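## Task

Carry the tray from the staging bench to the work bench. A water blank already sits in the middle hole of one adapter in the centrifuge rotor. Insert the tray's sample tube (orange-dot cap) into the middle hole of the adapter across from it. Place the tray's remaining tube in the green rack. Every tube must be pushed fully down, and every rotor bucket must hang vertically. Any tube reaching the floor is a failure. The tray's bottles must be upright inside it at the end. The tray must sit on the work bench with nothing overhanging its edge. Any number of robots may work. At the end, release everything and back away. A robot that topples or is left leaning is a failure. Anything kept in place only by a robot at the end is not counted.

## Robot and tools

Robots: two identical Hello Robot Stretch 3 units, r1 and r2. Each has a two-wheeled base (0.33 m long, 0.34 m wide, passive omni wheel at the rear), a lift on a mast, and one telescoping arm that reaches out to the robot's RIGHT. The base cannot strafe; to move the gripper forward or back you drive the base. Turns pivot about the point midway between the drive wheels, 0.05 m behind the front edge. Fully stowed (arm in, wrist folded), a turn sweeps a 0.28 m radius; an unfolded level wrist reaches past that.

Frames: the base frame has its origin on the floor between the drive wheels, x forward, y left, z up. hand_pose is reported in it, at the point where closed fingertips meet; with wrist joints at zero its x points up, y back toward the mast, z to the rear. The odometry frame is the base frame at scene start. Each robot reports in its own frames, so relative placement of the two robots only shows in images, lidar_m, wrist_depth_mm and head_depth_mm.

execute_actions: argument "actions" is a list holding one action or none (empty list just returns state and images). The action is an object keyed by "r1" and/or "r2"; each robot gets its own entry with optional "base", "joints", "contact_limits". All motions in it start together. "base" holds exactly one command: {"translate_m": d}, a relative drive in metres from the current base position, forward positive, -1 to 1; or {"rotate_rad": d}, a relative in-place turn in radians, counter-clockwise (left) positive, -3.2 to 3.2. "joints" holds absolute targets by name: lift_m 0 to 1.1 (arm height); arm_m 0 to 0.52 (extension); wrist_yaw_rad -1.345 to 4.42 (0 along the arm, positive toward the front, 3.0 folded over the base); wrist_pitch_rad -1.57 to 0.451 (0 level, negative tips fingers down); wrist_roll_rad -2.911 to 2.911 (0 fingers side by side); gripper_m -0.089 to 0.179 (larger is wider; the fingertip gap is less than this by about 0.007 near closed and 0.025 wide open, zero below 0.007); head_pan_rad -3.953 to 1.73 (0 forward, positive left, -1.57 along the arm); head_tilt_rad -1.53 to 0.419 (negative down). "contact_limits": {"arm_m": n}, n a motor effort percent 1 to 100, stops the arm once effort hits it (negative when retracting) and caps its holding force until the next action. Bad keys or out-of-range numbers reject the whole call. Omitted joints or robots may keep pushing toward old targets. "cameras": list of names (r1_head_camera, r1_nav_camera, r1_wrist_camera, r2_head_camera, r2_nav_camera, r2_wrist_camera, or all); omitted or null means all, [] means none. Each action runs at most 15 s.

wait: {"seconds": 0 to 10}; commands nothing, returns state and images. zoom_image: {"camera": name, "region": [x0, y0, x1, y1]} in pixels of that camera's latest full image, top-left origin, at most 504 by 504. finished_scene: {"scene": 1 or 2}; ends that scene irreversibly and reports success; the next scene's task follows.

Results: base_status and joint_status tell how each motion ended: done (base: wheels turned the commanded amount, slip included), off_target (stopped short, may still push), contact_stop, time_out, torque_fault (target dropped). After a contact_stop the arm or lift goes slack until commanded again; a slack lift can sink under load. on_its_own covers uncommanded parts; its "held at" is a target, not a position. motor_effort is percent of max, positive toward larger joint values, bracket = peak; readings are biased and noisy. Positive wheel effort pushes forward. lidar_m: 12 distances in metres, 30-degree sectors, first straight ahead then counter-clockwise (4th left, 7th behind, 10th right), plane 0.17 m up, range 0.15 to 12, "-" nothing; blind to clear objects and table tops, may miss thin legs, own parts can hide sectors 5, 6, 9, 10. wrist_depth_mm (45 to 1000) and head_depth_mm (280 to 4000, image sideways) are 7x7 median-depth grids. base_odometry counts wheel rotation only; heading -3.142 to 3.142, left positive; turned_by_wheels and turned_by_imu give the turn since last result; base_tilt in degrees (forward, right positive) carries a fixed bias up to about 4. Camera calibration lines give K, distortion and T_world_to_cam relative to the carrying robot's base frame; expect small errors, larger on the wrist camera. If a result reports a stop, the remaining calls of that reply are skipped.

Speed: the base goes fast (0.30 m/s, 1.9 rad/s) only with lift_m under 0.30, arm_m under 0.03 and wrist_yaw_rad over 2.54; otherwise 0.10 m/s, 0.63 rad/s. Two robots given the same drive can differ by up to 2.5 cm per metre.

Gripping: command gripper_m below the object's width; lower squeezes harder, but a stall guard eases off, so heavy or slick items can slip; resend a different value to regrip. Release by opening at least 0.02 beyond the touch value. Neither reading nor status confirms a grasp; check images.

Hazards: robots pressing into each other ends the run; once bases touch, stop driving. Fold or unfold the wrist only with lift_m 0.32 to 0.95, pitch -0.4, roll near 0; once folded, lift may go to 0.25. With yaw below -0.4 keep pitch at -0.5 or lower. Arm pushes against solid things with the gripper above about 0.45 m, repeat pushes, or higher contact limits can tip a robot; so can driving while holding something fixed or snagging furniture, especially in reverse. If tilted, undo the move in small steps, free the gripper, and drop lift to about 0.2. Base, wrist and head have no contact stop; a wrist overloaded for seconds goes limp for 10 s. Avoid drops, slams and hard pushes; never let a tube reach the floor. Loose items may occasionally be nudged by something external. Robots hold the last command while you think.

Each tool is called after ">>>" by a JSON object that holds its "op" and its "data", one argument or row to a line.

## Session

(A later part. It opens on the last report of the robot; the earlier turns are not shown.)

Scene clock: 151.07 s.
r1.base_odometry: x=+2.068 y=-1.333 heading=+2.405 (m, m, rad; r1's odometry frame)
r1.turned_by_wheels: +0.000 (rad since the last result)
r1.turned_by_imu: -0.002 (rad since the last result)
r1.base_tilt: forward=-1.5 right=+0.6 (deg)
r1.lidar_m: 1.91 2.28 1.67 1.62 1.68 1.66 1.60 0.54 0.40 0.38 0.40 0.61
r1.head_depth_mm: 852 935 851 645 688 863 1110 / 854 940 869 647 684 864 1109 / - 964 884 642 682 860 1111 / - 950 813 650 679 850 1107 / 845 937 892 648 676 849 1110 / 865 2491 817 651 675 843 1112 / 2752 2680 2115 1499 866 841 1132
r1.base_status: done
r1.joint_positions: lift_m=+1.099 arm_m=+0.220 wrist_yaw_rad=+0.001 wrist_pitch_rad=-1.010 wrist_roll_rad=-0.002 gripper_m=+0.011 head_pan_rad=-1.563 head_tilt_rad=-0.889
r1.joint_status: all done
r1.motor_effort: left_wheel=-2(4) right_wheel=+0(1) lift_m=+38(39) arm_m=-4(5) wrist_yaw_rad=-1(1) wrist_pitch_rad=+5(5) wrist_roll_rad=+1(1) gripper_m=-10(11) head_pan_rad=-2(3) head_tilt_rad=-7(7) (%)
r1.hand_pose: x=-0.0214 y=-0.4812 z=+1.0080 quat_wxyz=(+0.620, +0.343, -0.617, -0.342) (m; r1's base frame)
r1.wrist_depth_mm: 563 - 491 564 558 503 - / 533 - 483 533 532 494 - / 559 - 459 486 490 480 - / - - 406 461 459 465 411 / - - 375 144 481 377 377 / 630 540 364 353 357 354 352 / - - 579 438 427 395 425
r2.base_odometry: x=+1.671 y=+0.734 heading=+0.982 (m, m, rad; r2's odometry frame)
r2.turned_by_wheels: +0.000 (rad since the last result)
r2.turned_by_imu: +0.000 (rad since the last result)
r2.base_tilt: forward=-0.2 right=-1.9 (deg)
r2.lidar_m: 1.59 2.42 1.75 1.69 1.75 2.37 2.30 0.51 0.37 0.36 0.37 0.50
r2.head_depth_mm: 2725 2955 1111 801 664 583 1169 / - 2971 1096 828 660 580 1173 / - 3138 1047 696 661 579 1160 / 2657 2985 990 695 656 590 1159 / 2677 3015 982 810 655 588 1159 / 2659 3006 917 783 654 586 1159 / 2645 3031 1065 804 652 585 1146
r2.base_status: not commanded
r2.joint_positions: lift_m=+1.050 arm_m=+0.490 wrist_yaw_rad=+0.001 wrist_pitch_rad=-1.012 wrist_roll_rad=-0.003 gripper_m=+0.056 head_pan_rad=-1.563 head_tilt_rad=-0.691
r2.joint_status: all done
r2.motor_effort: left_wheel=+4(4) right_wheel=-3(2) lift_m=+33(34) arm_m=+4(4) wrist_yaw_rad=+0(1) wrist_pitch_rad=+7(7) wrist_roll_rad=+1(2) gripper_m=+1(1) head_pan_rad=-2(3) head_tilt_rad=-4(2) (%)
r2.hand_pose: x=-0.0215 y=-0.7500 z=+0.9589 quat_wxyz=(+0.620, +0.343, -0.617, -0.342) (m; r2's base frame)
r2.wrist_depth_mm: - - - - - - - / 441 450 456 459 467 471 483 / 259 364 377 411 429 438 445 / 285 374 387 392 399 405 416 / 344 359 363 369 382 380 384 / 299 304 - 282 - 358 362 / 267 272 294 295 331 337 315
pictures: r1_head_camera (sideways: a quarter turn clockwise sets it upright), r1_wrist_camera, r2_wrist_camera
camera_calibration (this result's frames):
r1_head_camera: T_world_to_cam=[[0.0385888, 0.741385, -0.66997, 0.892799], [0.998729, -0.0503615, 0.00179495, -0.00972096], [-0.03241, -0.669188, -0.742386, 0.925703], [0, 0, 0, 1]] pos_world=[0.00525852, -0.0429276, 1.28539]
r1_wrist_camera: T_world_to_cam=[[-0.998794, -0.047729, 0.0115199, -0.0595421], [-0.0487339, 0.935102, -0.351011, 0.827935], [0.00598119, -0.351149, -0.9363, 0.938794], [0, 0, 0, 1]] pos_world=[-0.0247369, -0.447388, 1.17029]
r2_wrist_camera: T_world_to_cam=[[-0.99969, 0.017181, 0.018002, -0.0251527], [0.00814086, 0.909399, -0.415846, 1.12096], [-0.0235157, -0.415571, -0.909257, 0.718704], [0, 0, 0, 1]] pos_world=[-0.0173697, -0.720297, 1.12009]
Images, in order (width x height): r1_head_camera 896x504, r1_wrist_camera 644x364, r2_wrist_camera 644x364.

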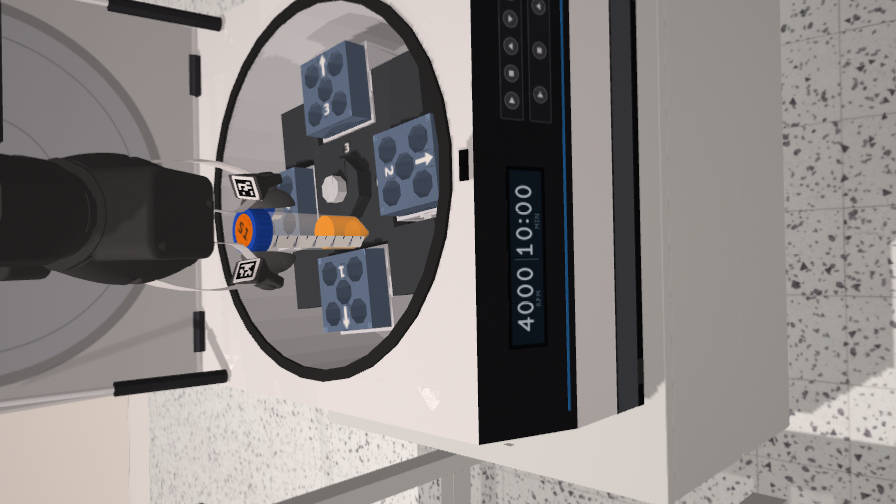

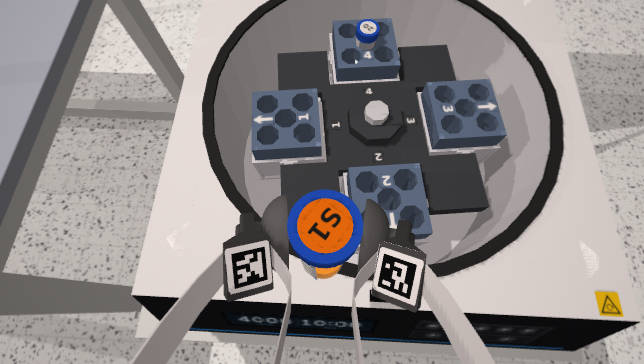

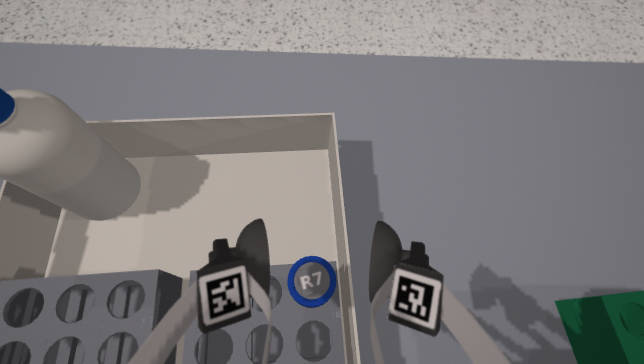

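>>> {"op": "execute_actions", "data": {
  "actions": [
    {"r1":{"base":{"translate_m":-0.10},"joints":{"arm_m":0.315}},"r2":{"base":{"translate_m":0.005},"joints":{"lift_m":0.957}}}
  ],
  "cameras": []
}}

>>> {"op": "execute_actions", "data": {
  "actions": [
    {"r1":{"joints":{"lift_m":0.97}},"r2":{"joints":{"gripper_m":0.01}}}
  ],
  "cameras": ["r1_head_camera","r1_wrist_camera","r2_wrist_camera"]
}}

Scene clock: 170.63 s.
r1.base_odometry: x=+2.142 y=-1.400 heading=+2.405 (m, m, rad; r1's odometry frame)
r1.turned_by_wheels: +0.000 (rad since the last result)
r1.turned_by_imu: -0.001 (rad since the last result)
r1.base_tilt: forward=-1.6 right=+0.7 (deg)
r1.lidar_m: 2.01 2.28 1.68 1.61 1.68 1.56 1.50 1.56 0.40 0.38 0.40 0.54
r1.head_depth_mm: 2752 2673 2051 646 689 863 1106 / 851 932 852 647 684 859 1110 / 859 944 865 646 683 857 1115 / - 950 837 642 680 854 1112 / 848 954 881 642 676 847 1115 / 845 937 890 650 673 840 1114 / 849 2427 821 650 674 837 1111
r1.base_status: done
r1.joint_positions: lift_m=+1.099 arm_m=+0.315 wrist_yaw_rad=+0.001 wrist_pitch_rad=-1.010 wrist_roll_rad=-0.002 gripper_m=+0.011 head_pan_rad=-1.563 head_tilt_rad=-0.889
r1.joint_status: all done
r1.motor_effort: left_wheel=-2(5) right_wheel=+0(2) lift_m=+38(39) arm_m=+5(6) wrist_yaw_rad=-1(1) wrist_pitch_rad=+5(5) wrist_roll_rad=+1(1) gripper_m=-10(11) head_pan_rad=-2(2) head_tilt_rad=-7(7) (%)
r1.hand_pose: x=-0.0214 y=-0.5755 z=+1.0080 quat_wxyz=(+0.620, +0.343, -0.617, -0.342) (m; r1's base frame)
r1.wrist_depth_mm: 698 497 493 500 502 - - / - 454 514 526 499 - - / - 438 498 489 497 433 - / - 442 458 440 447 403 - / - 413 439 145 492 383 - / 358 360 531 408 389 353 - / 333 333 378 451 331 338 -
r2.base_odometry: x=+1.674 y=+0.738 heading=+0.982 (m, m, rad; r2's odometry frame)
r2.turned_by_wheels: +0.000 (rad since the last result)
r2.turned_by_imu: +0.000 (rad since the last result)
r2.base_tilt: forward=-0.1 right=-1.9 (deg)
r2.lidar_m: 1.59 2.41 1.76 1.69 1.75 2.37 2.30 0.51 0.37 0.36 0.37 0.50
r2.head_depth_mm: 2623 - 1014 802 664 582 1173 / 2611 3098 1098 825 664 580 1164 / 2602 - 1023 679 659 578 1164 / 2635 2952 993 695 657 590 1160 / 2670 3012 989 813 656 588 1164 / 2663 3003 939 778 652 587 1156 / 2668 3064 1066 806 651 585 1158
r2.base_status: done
r2.joint_positions: lift_m=+0.957 arm_m=+0.490 wrist_yaw_rad=+0.001 wrist_pitch_rad=-1.012 wrist_roll_rad=-0.003 gripper_m=+0.056 head_pan_rad=-1.563 head_tilt_rad=-0.691
r2.joint_status: all done
r2.motor_effort: left_wheel=+4(10) right_wheel=-3(4) lift_m=+33(34) arm_m=+4(3) wrist_yaw_rad=+0(0) wrist_pitch_rad=+7(7) wrist_roll_rad=+1(1) gripper_m=+1(1) head_pan_rad=-2(2) head_tilt_rad=-3(2) (%)
r2.hand_pose: x=-0.0215 y=-0.7500 z=+0.8659 quat_wxyz=(+0.620, +0.343, -0.617, -0.342) (m; r2's base frame)
r2.wrist_depth_mm: 352 358 367 370 378 379 389 / 259 275 285 291 346 352 353 / 247 306 309 308 319 324 329 / 274 285 287 288 302 305 308 / 262 267 271 150 281 282 285 / 217 208 - 193 - 264 268 / 184 205 228 191 242 250 253
pictures: none
No camera images: the call's "cameras" was empty. Leave "cameras" out to get every camera's image.

Scene clock: 172.63 s.
r1.base_odometry: x=+2.142 y=-1.400 heading=+2.405 (m, m, rad; r1's odometry frame)
r1.turned_by_wheels: +0.000 (rad since the last result)
r1.turned_by_imu: +0.000 (rad since the last result)
r1.base_tilt: forward=-1.8 right=+0.6 (deg)
r1.lidar_m: 2.01 2.29 1.68 1.62 1.69 1.56 1.50 1.56 0.39 0.38 0.40 0.54
r1.head_depth_mm: - - 1978 644 687 863 1112 / - 929 852 647 685 862 1112 / - - 848 649 680 859 1110 / 830 - 817 643 679 853 1112 / 848 954 881 643 678 847 1112 / 847 938 892 649 673 838 1110 / 846 2412 815 648 672 839 1117
r1.base_status: not commanded
r1.joint_positions: lift_m=+0.970 arm_m=+0.315 wrist_yaw_rad=+0.001 wrist_pitch_rad=-1.010 wrist_roll_rad=-0.002 gripper_m=+0.011 head_pan_rad=-1.563 head_tilt_rad=-0.889
r1.joint_status: all done
r1.motor_effort: left_wheel=-2(2) right_wheel=+1(0) lift_m=+31(34) arm_m=+4(4) wrist_yaw_rad=-1(1) wrist_pitch_rad=+5(5) wrist_roll_rad=+1(1) gripper_m=-10(10) head_pan_rad=-3(2) head_tilt_rad=-8(7) (%)
r1.hand_pose: x=-0.0214 y=-0.5755 z=+0.8791 quat_wxyz=(+0.620, +0.343, -0.617, -0.342) (m; r1's base frame)
r1.wrist_depth_mm: 321 368 391 378 401 323 - / 309 367 368 366 352 330 - / 308 320 338 320 321 322 278 / 298 322 324 323 325 331 257 / 266 325 305 144 307 300 241 / 229 302 294 262 368 232 228 / 214 230 353 377 277 216 216
r2.base_odometry: x=+1.674 y=+0.738 heading=+0.982 (m, m, rad; r2's odometry frame)
r2.turned_by_wheels: +0.000 (rad since the last result)
r2.turned_by_imu: +0.000 (rad since the last result)
r2.base_tilt: forward=+0.0 right=-1.9 (deg)
r2.lidar_m: 1.60 2.43 1.76 1.69 1.75 2.38 2.30 0.51 0.37 0.36 0.37 0.50
r2.head_depth_mm: 2625 - 1010 800 666 584 1170 / 2602 3110 1096 829 664 581 1174 / 2596 - 1046 682 659 577 1166 / 2667 3005 990 694 657 591 1163 / 2659 3021 985 809 654 589 1156 / 2689 3032 940 784 653 587 1151 / 2676 3022 1064 805 649 586 1153
r2.base_status: not commanded
r2.joint_positions: lift_m=+0.957 arm_m=+0.490 wrist_yaw_rad=+0.001 wrist_pitch_rad=-1.012 wrist_roll_rad=-0.003 gripper_m=+0.010 head_pan_rad=-1.563 head_tilt_rad=-0.691
r2.joint_status: all done
r2.motor_effort: left_wheel=+3(3) right_wheel=-3(3) lift_m=+33(33) arm_m=+4(4) wrist_yaw_rad=-1(0) wrist_pitch_rad=+7(7) wrist_roll_rad=+1(1) gripper_m=-8(83) head_pan_rad=-2(2) head_tilt_rad=-2(2) (%)
r2.hand_pose: x=-0.0215 y=-0.7500 z=+0.8659 quat_wxyz=(+0.620, +0.343, -0.617, -0.342) (m; r2's base frame)
r2.wrist_depth_mm: 354 360 364 369 374 381 389 / 257 277 281 289 347 351 360 / 248 305 308 308 320 324 329 / 273 283 289 287 299 304 305 / 262 266 272 146 279 282 286 / 218 208 243 140 265 264 267 / 184 192 230 192 244 250 251
pictures: r1_head_camera (sideways: a quarter turn clockwise sets it upright), r1_wrist_camera, r2_wrist_camera
camera_calibration (this result's frames):
r1_head_camera: T_world_to_cam=[[0.0385926, 0.741404, -0.669949, 0.892771], [0.998729, -0.0503668, 0.00179328, -0.00971878], [-0.0324136, -0.669166, -0.742405, 0.925728], [0, 0, 0, 1]] pos_world=[0.00525829, -0.0429271, 1.28539]
r1_wrist_camera: T_world_to_cam=[[-0.998795, -0.0477168, 0.0115142, -0.0625469], [-0.0487205, 0.935103, -0.351012, 0.870875], [0.00598219, -0.35115, -0.9363, 0.784954], [0, 0, 0, 1]] pos_world=[-0.0247378, -0.541706, 1.04136]
r2_wrist_camera: T_world_to_cam=[[-0.99969, 0.0171819, 0.0180023, -0.023478], [0.0081415, 0.909399, -0.415846, 1.08229], [-0.0235163, -0.415571, -0.909257, 0.63413], [0, 0, 0, 1]] pos_world=[-0.0173698, -0.7203, 1.02707]
Images, in order (width x height): r1_head_camera 896x504, r1_wrist_camera 644x364, r2_wrist_camera 644x364.

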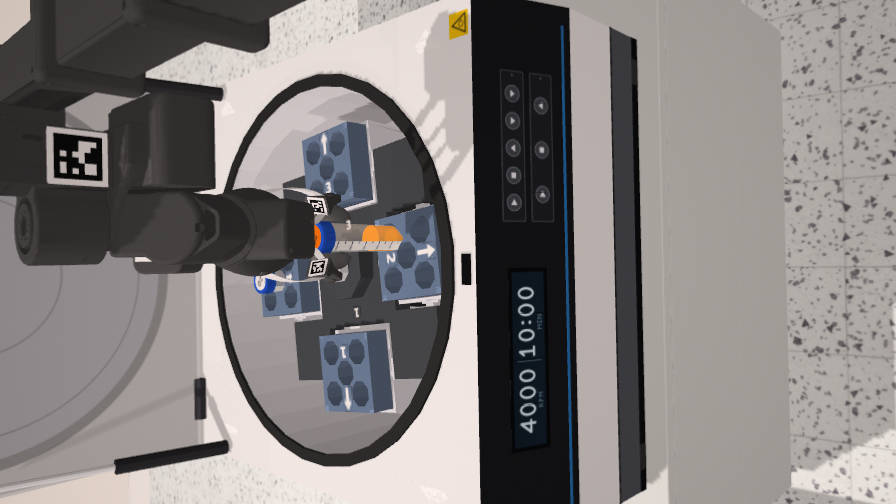

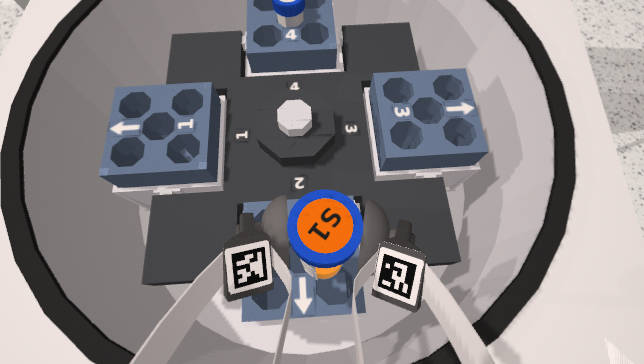

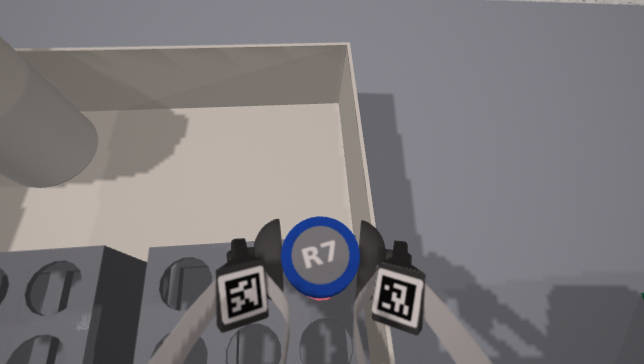

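>>> {"op": "execute_actions", "data": {
  "actions": [
    {"r1":{"base":{"translate_m":0.02}},"r2":{"joints":{"lift_m":1.095}}}
  ],
  "cameras": []
}}

>>> {"op": "execute_actions", "data": {
  "actions": [
    {"r2":{"base":{"translate_m":-0.2},"joints":{"arm_m":0.42}}}
  ],
  "cameras": ["r1_head_camera","r2_head_camera","r1_wrist_camera"]
}}

>>> {"op": "zoom_image", "data": {
  "camera": "r1_head_camera",
  "region": [300,180,480,330]
}}

Scene clock: 177.97 s.
r1.base_odometry: x=+2.127 y=-1.387 heading=+2.405 (m, m, rad; r1's odometry frame)
r1.turned_by_wheels: +0.000 (rad since the last result)
r1.turned_by_imu: -0.001 (rad since the last result)
r1.base_tilt: forward=-1.7 right=+0.6 (deg)
r1.lidar_m: 2.00 2.28 1.68 1.62 1.68 1.57 1.52 0.54 0.39 0.38 0.40 0.67
r1.head_depth_mm: - - 812 645 687 864 1107 / - 928 864 646 686 861 1112 / - - 845 646 683 854 1112 / 834 - 816 642 679 852 1110 / 847 950 895 647 676 846 1109 / 845 938 876 649 672 841 1111 / 2588 2592 847 648 673 839 1113
r1.base_status: done
r1.joint_positions: lift_m=+0.970 arm_m=+0.315 wrist_yaw_rad=+0.001 wrist_pitch_rad=-1.010 wrist_roll_rad=-0.002 gripper_m=+0.011 head_pan_rad=-1.563 head_tilt_rad=-0.889
r1.joint_status: not commanded
r1.motor_effort: left_wheel=-2(3) right_wheel=+1(4) lift_m=+30(30) arm_m=+4(4) wrist_yaw_rad=-1(0) wrist_pitch_rad=+5(5) wrist_roll_rad=+2(1) gripper_m=-10(10) head_pan_rad=-3(2) head_tilt_rad=-7(8) (%)
r1.hand_pose: x=-0.0214 y=-0.5755 z=+0.8791 quat_wxyz=(+0.620, +0.343, -0.617, -0.342) (m; r1's base frame)
r1.wrist_depth_mm: 321 355 390 370 403 341 326 / 296 353 369 367 369 346 298 / 280 335 336 319 327 326 277 / 266 325 318 324 323 337 258 / 240 342 301 145 310 314 240 / 225 288 398 266 366 274 229 / 216 214 329 376 304 215 216
r2.base_odometry: x=+1.674 y=+0.738 heading=+0.982 (m, m, rad; r2's odometry frame)
r2.turned_by_wheels: +0.000 (rad since the last result)
r2.turned_by_imu: +0.000 (rad since the last result)
r2.base_tilt: forward=+0.1 right=-1.9 (deg)
r2.lidar_m: 1.59 2.41 1.76 1.69 1.75 2.37 2.31 0.51 0.37 0.36 0.37 0.50
r2.head_depth_mm: 2608 2940 1104 805 666 584 1168 / 2671 2965 1100 826 663 580 1172 / - 2970 1045 680 659 579 1160 / 2618 2978 993 695 658 591 1161 / 2667 2966 985 812 655 589 1158 / 2639 2963 938 782 653 587 1157 / 2651 3034 1063 806 652 585 1156
r2.base_status: not commanded
r2.joint_positions: lift_m=+1.095 arm_m=+0.490 wrist_yaw_rad=+0.001 wrist_pitch_rad=-1.012 wrist_roll_rad=-0.003 gripper_m=+0.010 head_pan_rad=-1.563 head_tilt_rad=-0.691
r2.joint_status: all done
r2.motor_effort: left_wheel=+4(3) right_wheel=-3(3) lift_m=+44(46) arm_m=+4(4) wrist_yaw_rad=+0(0) wrist_pitch_rad=+7(7) wrist_roll_rad=+1(1) gripper_m=-8(8) head_pan_rad=-3(2) head_tilt_rad=-4(3) (%)
r2.hand_pose: x=-0.0215 y=-0.7500 z=+1.0035 quat_wxyz=(+0.620, +0.343, -0.617, -0.342) (m; r2's base frame)
r2.wrist_depth_mm: - - - - - - - / 491 493 507 516 530 - - / 292 469 469 485 483 496 496 / 284 366 432 432 448 454 462 / 375 401 413 146 425 427 435 / 328 366 387 141 402 398 402 / 305 314 335 340 365 376 338
pictures: none
No camera images: the call's "cameras" was empty. Leave "cameras" out to get every camera's image.

Scene clock: 181.30 s.
r1.base_odometry: x=+2.127 y=-1.387 heading=+2.405 (m, m, rad; r1's odometry frame)
r1.turned_by_wheels: +0.000 (rad since the last result)
r1.turned_by_imu: +0.000 (rad since the last result)
r1.base_tilt: forward=-1.6 right=+0.8 (deg)
r1.lidar_m: 2.00 2.29 1.67 1.62 1.68 1.57 1.52 0.54 0.39 0.38 0.40 0.67
r1.head_depth_mm: - - 816 644 689 867 1113 / - 929 865 647 684 862 1111 / - - 847 647 681 857 1109 / 835 - 815 643 679 849 1111 / 849 945 893 649 676 849 1109 / 848 943 877 650 675 845 1115 / 2610 2608 844 648 671 839 1113
r1.base_status: not commanded
r1.joint_positions: lift_m=+0.970 arm_m=+0.315 wrist_yaw_rad=+0.001 wrist_pitch_rad=-1.010 wrist_roll_rad=-0.002 gripper_m=+0.011 head_pan_rad=-1.563 head_tilt_rad=-0.889
r1.joint_status: not commanded
r1.motor_effort: left_wheel=-2(2) right_wheel=+1(1) lift_m=+30(30) arm_m=+4(5) wrist_yaw_rad=-1(1) wrist_pitch_rad=+5(5) wrist_roll_rad=+1(1) gripper_m=-10(10) head_pan_rad=-3(2) head_tilt_rad=-8(8) (%)
r1.hand_pose: x=-0.0214 y=-0.5755 z=+0.8791 quat_wxyz=(+0.620, +0.343, -0.617, -0.342) (m; r1's base frame)
r1.wrist_depth_mm: 323 351 391 367 398 341 327 / 297 352 369 365 368 348 298 / 283 333 343 320 324 322 279 / 267 322 320 323 323 335 257 / 242 340 304 144 308 313 241 / 225 290 398 264 362 273 228 / 214 214 328 376 304 217 216
r2.base_odometry: x=+1.563 y=+0.572 heading=+0.982 (m, m, rad; r2's odometry frame)
r2.turned_by_wheels: +0.000 (rad since the last result)
r2.turned_by_imu: +0.001 (rad since the last result)
r2.base_tilt: forward=-0.2 right=-2.0 (deg)
r2.lidar_m: 1.61 2.41 1.76 1.68 1.75 2.38 2.10 2.30 0.37 0.36 0.37 0.50
r2.head_depth_mm: 2623 2944 2613 815 667 582 894 / 2706 2958 1098 811 663 579 1173 / - 3062 1047 821 661 592 1165 / 2675 2998 1085 816 658 590 1166 / 2660 2990 1032 777 657 588 1167 / 2685 2995 983 674 651 587 1152 / 2691 3044 960 793 652 586 1091
r2.base_status: done
r2.joint_positions: lift_m=+1.095 arm_m=+0.420 wrist_yaw_rad=+0.001 wrist_pitch_rad=-1.012 wrist_roll_rad=-0.003 gripper_m=+0.010 head_pan_rad=-1.563 head_tilt_rad=-0.691
r2.joint_status: all done
r2.motor_effort: left_wheel=+4(4) right_wheel=-2(6) lift_m=+44(44) arm_m=-4(4) wrist_yaw_rad=+0(1) wrist_pitch_rad=+7(7) wrist_roll_rad=+1(2) gripper_m=-8(8) head_pan_rad=-2(2) head_tilt_rad=-3(4) (%)
r2.hand_pose: x=-0.0215 y=-0.6809 z=+1.0035 quat_wxyz=(+0.620, +0.343, -0.617, -0.342) (m; r2's base frame)
r2.wrist_depth_mm: - - - - - - - / 499 500 510 517 528 542 - / 451 451 477 485 482 491 - / 427 425 440 450 455 460 - / 351 353 417 146 405 424 - / 361 353 392 140 346 390 - / 356 353 361 372 371 382 386
pictures: r1_head_camera (sideways: a quarter turn clockwise sets it upright), r1_wrist_camera, r2_head_camera (sideways: a quarter turn clockwise sets it upright)
camera_calibration (this result's frames):
r1_head_camera: T_world_to_cam=[[0.0385926, 0.741404, -0.669949, 0.892771], [0.998729, -0.0503668, 0.00179328, -0.00971878], [-0.0324136, -0.669166, -0.742405, 0.925728], [0, 0, 0, 1]] pos_world=[0.00525829, -0.0429271, 1.28539]
r1_wrist_camera: T_world_to_cam=[[-0.998795, -0.0477169, 0.0115143, -0.062547], [-0.0487206, 0.935103, -0.351012, 0.870875], [0.00598214, -0.35115, -0.9363, 0.784954], [0, 0, 0, 1]] pos_world=[-0.0247378, -0.541706, 1.04136]
r2_head_camera: T_world_to_cam=[[-0.0471139, 0.632585, -0.773057, 1.02357], [0.998622, 0.0477353, -0.0217996, 0.0288263], [0.023112, -0.773018, -0.633962, 0.780441], [0, 0, 0, 1]] pos_world=[0.00140043, -0.0455781, 1.28668]
Images, in order (width x height): r1_head_camera 896x504, r1_wrist_camera 644x364, r2_head_camera 896x504.

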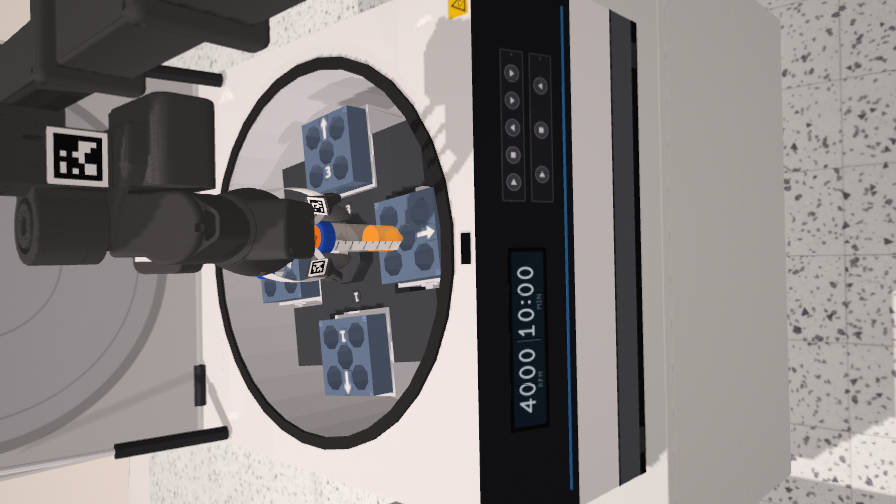

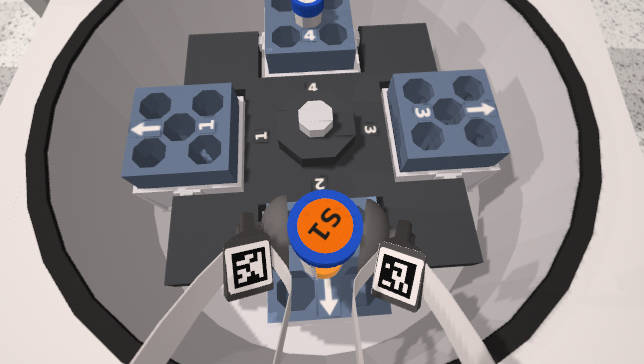

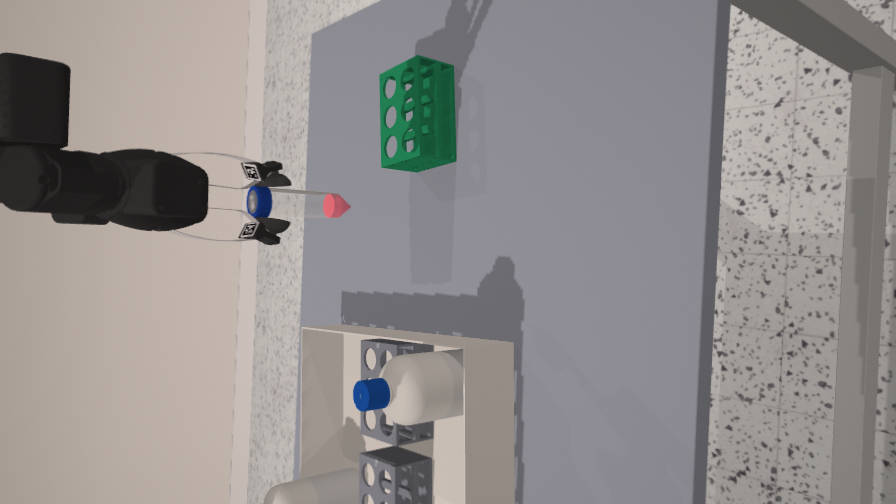

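Region (300, 180, 480, 330) of r1_head_camera's 896x504 image, scaled by 2.800, with more detail than that image has.

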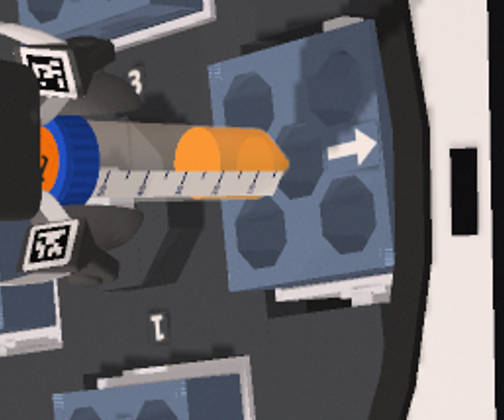

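>>> {"op": "execute_actions", "data": {
  "actions": [
    {"r1":{"base":{"translate_m":-0.005}},"r2":{"base":{"translate_m":-0.126},"joints":{"arm_m":0.412}}}
  ],
  "cameras": []
}}

>>> {"op": "execute_actions", "data": {
  "actions": [
    {"r1":{"joints":{"lift_m":0.93}},"r2":{"joints":{"lift_m":1.025}}}
  ],
  "cameras": ["r1_head_camera","r2_head_camera"]
}}

>>> {"op": "zoom_image", "data": {
  "camera": "r1_head_camera",
  "region": [300,180,480,330]
}}

>>> {"op": "zoom_image", "data": {
  "camera": "r2_head_camera",
  "region": [300,140,480,290]
}}

Scene clock: 189.73 s.
r1.base_odometry: x=+2.131 y=-1.390 heading=+2.405 (m, m, rad; r1's odometry frame)
r1.turned_by_wheels: +0.000 (rad since the last result)
r1.turned_by_imu: -0.001 (rad since the last result)
r1.base_tilt: forward=-1.9 right=+0.7 (deg)
r1.lidar_m: 2.00 2.28 1.68 1.62 1.68 1.56 1.52 0.54 0.40 0.38 0.40 0.67
r1.head_depth_mm: - - 814 644 689 866 1106 / - 912 865 645 683 858 1112 / - - 845 647 681 855 1109 / 833 - 818 642 681 854 1115 / 849 954 892 647 676 850 1115 / 842 935 872 649 673 842 1109 / 878 2606 818 651 673 838 1113
r1.base_status: done
r1.joint_positions: lift_m=+0.970 arm_m=+0.315 wrist_yaw_rad=+0.001 wrist_pitch_rad=-1.010 wrist_roll_rad=-0.002 gripper_m=+0.011 head_pan_rad=-1.563 head_tilt_rad=-0.889
r1.joint_status: not commanded
r1.motor_effort: left_wheel=-2(6) right_wheel=+0(2) lift_m=+30(30) arm_m=+4(4) wrist_yaw_rad=-1(0) wrist_pitch_rad=+5(5) wrist_roll_rad=+1(1) gripper_m=-10(10) head_pan_rad=-3(3) head_tilt_rad=-8(7) (%)
r1.hand_pose: x=-0.0214 y=-0.5755 z=+0.8791 quat_wxyz=(+0.620, +0.343, -0.617, -0.342) (m; r1's base frame)
r1.wrist_depth_mm: 318 360 395 367 399 335 - / 299 359 367 368 361 345 294 / 288 329 336 321 324 327 274 / 272 325 321 324 319 339 258 / 245 335 306 145 307 309 242 / 226 292 398 265 383 261 228 / 216 214 339 379 295 214 217
r2.base_odometry: x=+1.493 y=+0.467 heading=+0.982 (m, m, rad; r2's odometry frame)
r2.turned_by_wheels: +0.000 (rad since the last result)
r2.turned_by_imu: +0.001 (rad since the last result)
r2.base_tilt: forward=-0.1 right=-2.0 (deg)
r2.lidar_m: 1.61 2.41 1.76 1.69 1.74 2.37 1.98 2.19 0.37 0.36 0.37 0.50
r2.head_depth_mm: 2637 2940 2728 2069 684 584 1163 / 2731 2969 2588 828 663 579 885 / - 3079 1042 794 659 592 1170 / 2627 3018 1086 794 658 590 1158 / 2652 2996 1080 815 657 589 1161 / 2680 3029 1026 811 651 588 1157 / 2662 3034 986 708 650 586 1087
r2.base_status: done
r2.joint_positions: lift_m=+1.095 arm_m=+0.412 wrist_yaw_rad=+0.001 wrist_pitch_rad=-1.012 wrist_roll_rad=-0.003 gripper_m=+0.010 head_pan_rad=-1.563 head_tilt_rad=-0.691
r2.joint_status: all done
r2.motor_effort: left_wheel=+4(4) right_wheel=-2(7) lift_m=+44(44) arm_m=-4(4) wrist_yaw_rad=+0(1) wrist_pitch_rad=+7(7) wrist_roll_rad=+1(1) gripper_m=-8(8) head_pan_rad=-2(3) head_tilt_rad=-3(3) (%)
r2.hand_pose: x=-0.0215 y=-0.6729 z=+1.0035 quat_wxyz=(+0.620, +0.343, -0.617, -0.342) (m; r2's base frame)
r2.wrist_depth_mm: - - - - - - - / 442 499 509 515 530 - - / 438 467 475 480 484 - - / 399 433 437 445 452 - - / 371 410 416 146 427 - - / 362 386 392 140 400 - - / 353 363 362 369 369 - -
pictures: none
No camera images: the call's "cameras" was empty. Leave "cameras" out to get every camera's image.

Scene clock: 191.20 s.
r1.base_odometry: x=+2.131 y=-1.390 heading=+2.405 (m, m, rad; r1's odometry frame)
r1.turned_by_wheels: +0.000 (rad since the last result)
r1.turned_by_imu: +0.000 (rad since the last result)
r1.base_tilt: forward=-1.6 right=+0.8 (deg)
r1.lidar_m: 2.00 2.29 1.67 1.62 1.67 1.57 1.52 0.54 0.40 0.38 0.40 0.67
r1.head_depth_mm: 2723 - - 643 687 865 1109 / 823 - 866 647 684 862 1108 / 820 - 844 646 683 859 1116 / 834 955 818 641 679 849 1111 / 847 954 893 647 677 847 1109 / 845 940 874 648 673 844 1115 / 878 2564 816 651 672 836 1116
r1.base_status: not commanded
r1.joint_positions: lift_m=+0.930 arm_m=+0.315 wrist_yaw_rad=+0.001 wrist_pitch_rad=-1.010 wrist_roll_rad=-0.002 gripper_m=+0.011 head_pan_rad=-1.563 head_tilt_rad=-0.889
r1.joint_status: all done
r1.motor_effort: left_wheel=-2(2) right_wheel=+1(1) lift_m=+31(31) arm_m=+4(4) wrist_yaw_rad=-1(1) wrist_pitch_rad=+5(5) wrist_roll_rad=+1(1) gripper_m=-10(10) head_pan_rad=-3(3) head_tilt_rad=-7(6) (%)
r1.hand_pose: x=-0.0214 y=-0.5756 z=+0.8391 quat_wxyz=(+0.620, +0.343, -0.618, -0.341) (m; r1's base frame)
r1.wrist_depth_mm: 280 346 339 331 342 326 264 / 290 292 316 297 296 302 250 / 287 270 291 283 291 296 245 / 274 285 280 278 280 314 227 / 244 291 262 145 267 271 203 / 211 270 254 226 368 262 187 / 175 211 322 339 297 182 180
r2.base_odometry: x=+1.493 y=+0.467 heading=+0.982 (m, m, rad; r2's odometry frame)
r2.turned_by_wheels: +0.000 (rad since the last result)
r2.turned_by_imu: +0.000 (rad since the last result)
r2.base_tilt: forward=-0.2 right=-2.0 (deg)
r2.lidar_m: 1.62 2.42 1.75 1.68 1.75 2.37 1.98 2.19 0.37 0.36 0.37 0.50
r2.head_depth_mm: - 3005 2725 2042 684 584 1175 / - 2995 2635 828 662 581 887 / - - 1000 794 662 592 1162 / 2626 3008 1081 794 657 591 1163 / 2666 3006 1084 815 654 590 1156 / 2696 2997 1024 811 655 587 1158 / 2693 3046 992 708 650 585 1092
r2.base_status: not commanded
r2.joint_positions: lift_m=+1.025 arm_m=+0.412 wrist_yaw_rad=+0.001 wrist_pitch_rad=-1.012 wrist_roll_rad=-0.003 gripper_m=+0.010 head_pan_rad=-1.563 head_tilt_rad=-0.691
r2.joint_status: all done
r2.motor_effort: left_wheel=+3(4) right_wheel=-2(2) lift_m=+33(34) arm_m=-4(4) wrist_yaw_rad=-1(0) wrist_pitch_rad=+7(7) wrist_roll_rad=+2(2) gripper_m=-8(8) head_pan_rad=-2(2) head_tilt_rad=-2(4) (%)
r2.hand_pose: x=-0.0215 y=-0.6729 z=+0.9339 quat_wxyz=(+0.620, +0.343, -0.617, -0.342) (m; r2's base frame)
r2.wrist_depth_mm: 445 457 457 465 478 - - / 374 419 421 433 438 - - / 368 388 389 394 404 - - / 356 356 369 373 378 - - / 334 337 339 146 347 368 - / 314 316 325 140 330 336 - / 298 299 300 308 307 315 -
pictures: r1_head_camera (sideways: a quarter turn clockwise sets it upright), r2_head_camera (sideways: a quarter turn clockwise sets it upright)
camera_calibration (this result's frames):
r1_head_camera: T_world_to_cam=[[0.0385924, 0.741404, -0.669949, 0.892771], [0.998729, -0.0503666, 0.00179327, -0.00971877], [-0.0324135, -0.669166, -0.742405, 0.925728], [0, 0, 0, 1]] pos_world=[0.0052583, -0.0429271, 1.28539]
r2_head_camera: T_world_to_cam=[[-0.0471139, 0.632585, -0.773057, 1.02357], [0.998622, 0.0477353, -0.0217996, 0.0288263], [0.023112, -0.773019, -0.633962, 0.780441], [0, 0, 0, 1]] pos_world=[0.00140043, -0.0455781, 1.28668]
Images, in order (width x height): r1_head_camera 896x504, r2_head_camera 896x504.

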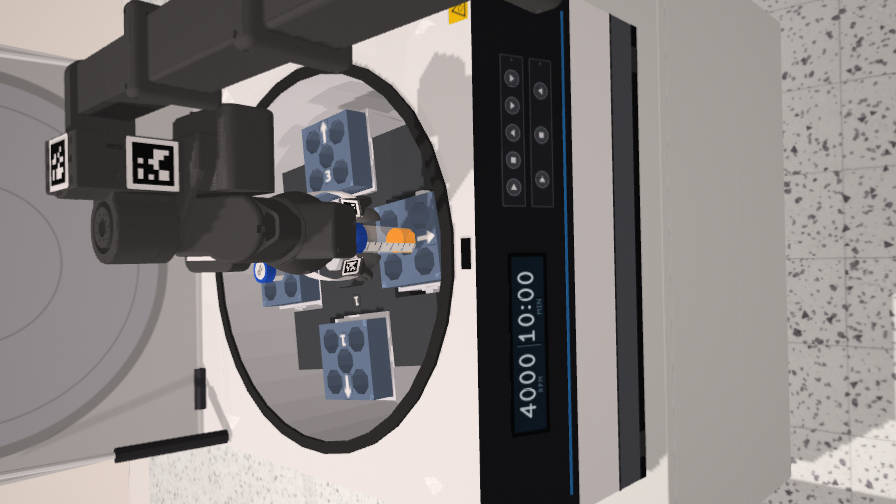

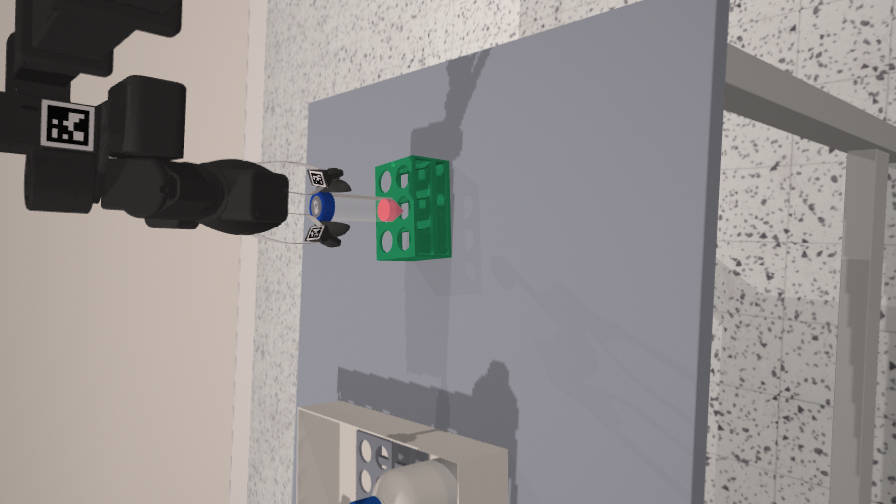

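Region (300, 180, 480, 330) of r1_head_camera's 896x504 image, scaled by 2.800, with more detail than that image has.

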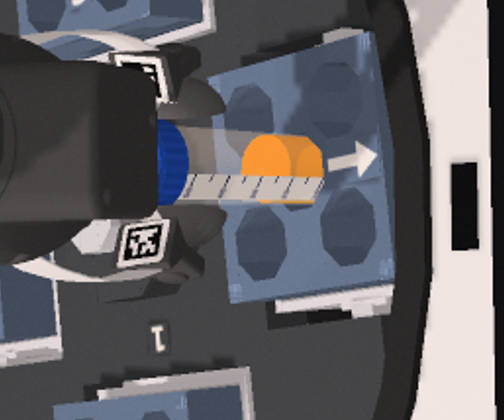

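Region (300, 140, 480, 290) of r2_head_camera's 896x504 image, scaled by 2.800, with more detail than that image has.

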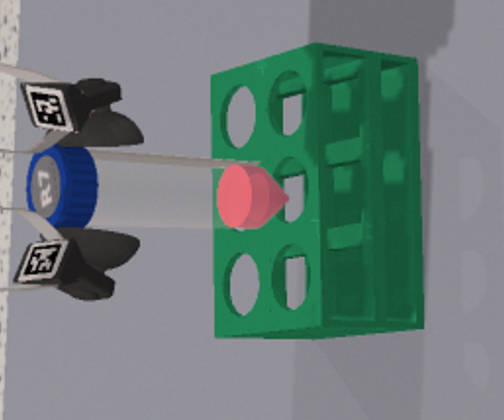

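Tip needs ~9px further: extend 0.016.

>>> {"op": "execute_actions", "data": {
  "actions": [
    {"r1":{"joints":{"lift_m":0.89}},"r2":{"joints":{"arm_m":0.428}}}
  ],
  "cameras": []
}}

>>> {"op": "execute_actions", "data": {
  "actions": [
    {"r1":{"joints":{"gripper_m":0.054}},"r2":{"joints":{"lift_m":0.99}}}
  ],
  "cameras": ["r1_head_camera","r2_head_camera"]
}}

>>> {"op": "zoom_image", "data": {
  "camera": "r2_head_camera",
  "region": [300,140,480,290]
}}

Scene clock: 196.07 s.
r1.base_odometry: x=+2.131 y=-1.390 heading=+2.405 (m, m, rad; r1's odometry frame)
r1.turned_by_wheels: +0.000 (rad since the last result)
r1.turned_by_imu: +0.000 (rad since the last result)
r1.base_tilt: forward=-1.6 right=+0.6 (deg)
r1.lidar_m: 2.00 2.29 1.67 1.62 1.68 1.57 1.51 0.54 0.40 0.38 0.40 0.67
r1.head_depth_mm: 2733 2785 - - 687 865 1107 / 849 - 872 646 685 859 1111 / 849 - 813 648 682 859 1108 / 848 939 - 642 678 852 1114 / 849 953 894 649 676 848 1110 / 844 940 871 647 675 840 1116 / 878 2637 816 650 672 837 1111
r1.base_status: not commanded
r1.joint_positions: lift_m=+0.890 arm_m=+0.315 wrist_yaw_rad=+0.001 wrist_pitch_rad=-1.008 wrist_roll_rad=-0.002 gripper_m=+0.011 head_pan_rad=-1.563 head_tilt_rad=-0.889
r1.joint_status: all done
r1.motor_effort: left_wheel=-2(2) right_wheel=+1(2) lift_m=+30(29) arm_m=+4(4) wrist_yaw_rad=-2(1) wrist_pitch_rad=+4(5) wrist_roll_rad=+2(1) gripper_m=-10(9) head_pan_rad=-3(2) head_tilt_rad=-8(8) (%)
r1.hand_pose: x=-0.0214 y=-0.5759 z=+0.7992 quat_wxyz=(+0.620, +0.343, -0.618, -0.341) (m; r1's base frame)
r1.wrist_depth_mm: 270 261 291 289 280 263 247 / 261 240 262 242 260 241 247 / 245 228 249 251 251 254 243 / 263 238 234 207 235 242 227 / 245 222 222 145 226 229 199 / 211 253 220 189 328 263 168 / 170 212 302 302 290 182 141
r2.base_odometry: x=+1.493 y=+0.467 heading=+0.982 (m, m, rad; r2's odometry frame)
r2.turned_by_wheels: +0.000 (rad since the last result)
r2.turned_by_imu: +0.000 (rad since the last result)
r2.base_tilt: forward=-0.2 right=-1.7 (deg)
r2.lidar_m: 1.61 2.41 1.75 1.69 1.75 2.37 1.98 2.19 0.38 0.36 0.37 0.50
r2.head_depth_mm: - 3031 2724 2045 683 582 1167 / - 3008 2591 827 664 580 886 / - - 1045 794 660 594 1164 / 2682 2992 1083 789 659 591 1168 / 2667 3016 1078 816 655 589 1158 / 2671 3008 1027 811 652 587 1154 / 2718 3012 992 711 651 585 1090
r2.base_status: not commanded
r2.joint_positions: lift_m=+1.025 arm_m=+0.428 wrist_yaw_rad=+0.001 wrist_pitch_rad=-1.012 wrist_roll_rad=-0.003 gripper_m=+0.010 head_pan_rad=-1.563 head_tilt_rad=-0.691
r2.joint_status: all done
r2.motor_effort: left_wheel=+3(3) right_wheel=-2(3) lift_m=+33(33) arm_m=+4(5) wrist_yaw_rad=+0(1) wrist_pitch_rad=+7(7) wrist_roll_rad=+1(1) gripper_m=-8(8) head_pan_rad=-2(2) head_tilt_rad=-4(4) (%)
r2.hand_pose: x=-0.0215 y=-0.6880 z=+0.9339 quat_wxyz=(+0.620, +0.343, -0.617, -0.342) (m; r2's base frame)
r2.wrist_depth_mm: 442 446 462 464 473 - - / 388 416 419 431 433 - - / 366 387 390 396 404 - - / 351 361 365 368 373 - - / 332 338 336 146 346 362 - / 312 320 323 140 332 336 - / 296 302 297 310 308 318 -
pictures: none
No camera images: the call's "cameras" was empty. Leave "cameras" out to get every camera's image.

Scene clock: 197.20 s.
r1.base_odometry: x=+2.131 y=-1.390 heading=+2.405 (m, m, rad; r1's odometry frame)
r1.turned_by_wheels: +0.000 (rad since the last result)
r1.turned_by_imu: +0.000 (rad since the last result)
r1.base_tilt: forward=-1.6 right=+0.6 (deg)
r1.lidar_m: 2.00 2.28 1.68 1.61 1.68 1.57 1.52 0.54 0.40 0.38 0.40 0.68
r1.head_depth_mm: 2745 2810 - - 687 865 1110 / 853 - 872 649 687 863 1108 / 849 - 818 647 682 856 1112 / 851 942 - 641 680 852 1112 / 846 954 890 647 676 851 1114 / 847 940 877 649 674 840 1112 / 880 2592 819 650 674 835 1115
r1.base_status: not commanded
r1.joint_positions: lift_m=+0.890 arm_m=+0.315 wrist_yaw_rad=+0.001 wrist_pitch_rad=-1.008 wrist_roll_rad=-0.002 gripper_m=+0.054 head_pan_rad=-1.563 head_tilt_rad=-0.889
r1.joint_status: all done
r1.motor_effort: left_wheel=-2(2) right_wheel=+1(0) lift_m=+29(30) arm_m=+4(4) wrist_yaw_rad=-1(2) wrist_pitch_rad=+4(4) wrist_roll_rad=+1(1) gripper_m=+0(81) head_pan_rad=-2(3) head_tilt_rad=-6(8) (%)
r1.hand_pose: x=-0.0214 y=-0.5759 z=+0.7992 quat_wxyz=(+0.620, +0.343, -0.618, -0.341) (m; r1's base frame)
r1.wrist_depth_mm: 272 261 290 289 277 261 248 / 263 241 263 243 259 241 248 / 244 228 247 249 253 254 243 / 268 238 233 211 239 244 226 / 244 222 223 168 227 227 200 / 212 243 235 223 - 257 167 / 169 212 308 305 275 182 141
r2.base_odometry: x=+1.493 y=+0.467 heading=+0.982 (m, m, rad; r2's odometry frame)
r2.turned_by_wheels: +0.000 (rad since the last result)
r2.turned_by_imu: +0.000 (rad since the last result)
r2.base_tilt: forward=-0.1 right=-1.9 (deg)
r2.lidar_m: 1.62 2.41 1.75 1.68 1.74 2.37 1.98 2.19 0.37 0.36 0.37 0.51
r2.head_depth_mm: 2579 - 2746 2063 684 582 1173 / 2546 3058 2588 828 664 582 883 / 2562 - 1049 797 659 592 1162 / 2637 3003 1085 794 656 590 1170 / 2673 3004 1074 817 655 590 1162 / 2669 3001 1029 814 653 587 1158 / 2676 3032 985 709 650 585 1093
r2.base_status: not commanded
r2.joint_positions: lift_m=+0.990 arm_m=+0.428 wrist_yaw_rad=+0.001 wrist_pitch_rad=-1.011 wrist_roll_rad=-0.003 gripper_m=+0.010 head_pan_rad=-1.563 head_tilt_rad=-0.691
r2.joint_status: all done
r2.motor_effort: left_wheel=+4(4) right_wheel=-2(2) lift_m=+33(33) arm_m=+4(4) wrist_yaw_rad=-1(0) wrist_pitch_rad=+6(7) wrist_roll_rad=+1(1) gripper_m=-9(8) head_pan_rad=-2(2) head_tilt_rad=-4(4) (%)
r2.hand_pose: x=-0.0215 y=-0.6882 z=+0.8990 quat_wxyz=(+0.620, +0.343, -0.617, -0.342) (m; r2's base frame)
r2.wrist_depth_mm: 395 405 413 419 427 - - / 361 376 381 385 388 - - / 338 344 350 354 362 - - / 319 323 328 331 336 343 - / 301 303 303 147 311 319 - / 281 282 287 141 298 296 - / 267 267 271 273 275 279 -
pictures: r1_head_camera (sideways: a quarter turn clockwise sets it upright), r2_head_camera (sideways: a quarter turn clockwise sets it upright)
camera_calibration (this result's frames):
r1_head_camera: T_world_to_cam=[[0.0385927, 0.741404, -0.669948, 0.892771], [0.998729, -0.0503669, 0.00179327, -0.00971876], [-0.0324137, -0.669166, -0.742405, 0.925728], [0, 0, 0, 1]] pos_world=[0.00525829, -0.0429271, 1.28539]
r2_head_camera: T_world_to_cam=[[-0.0471139, 0.632585, -0.773057, 1.02357], [0.998622, 0.0477353, -0.0217996, 0.0288263], [0.023112, -0.773018, -0.633962, 0.780441], [0, 0, 0, 1]] pos_world=[0.00140043, -0.0455781, 1.28668]
Images, in order (width x height): r1_head_camera 896x504, r2_head_camera 896x504.

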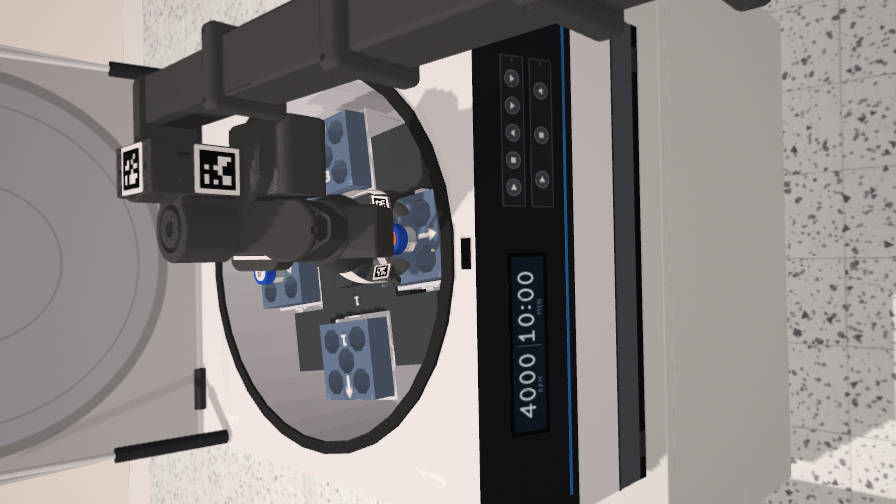

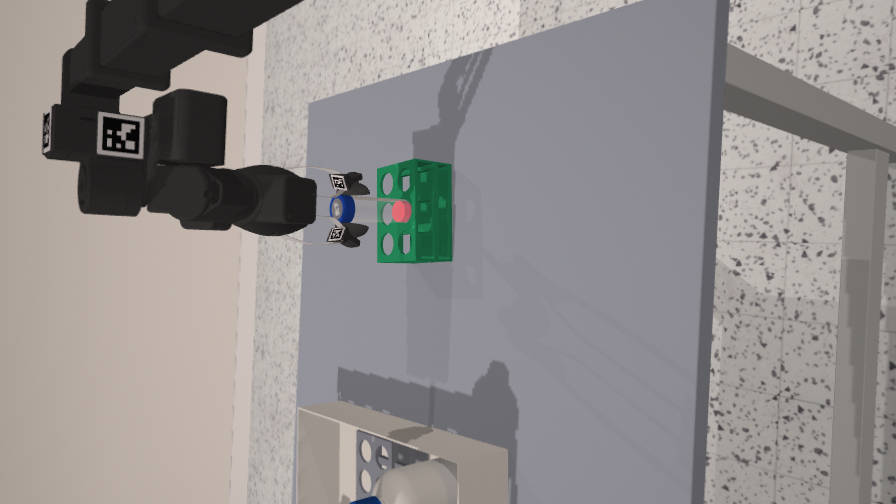

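Region (300, 140, 480, 290) of r2_head_camera's 896x504 image, scaled by 2.800, with more detail than that image has.

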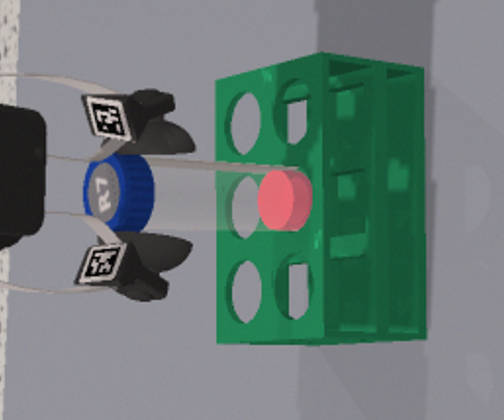

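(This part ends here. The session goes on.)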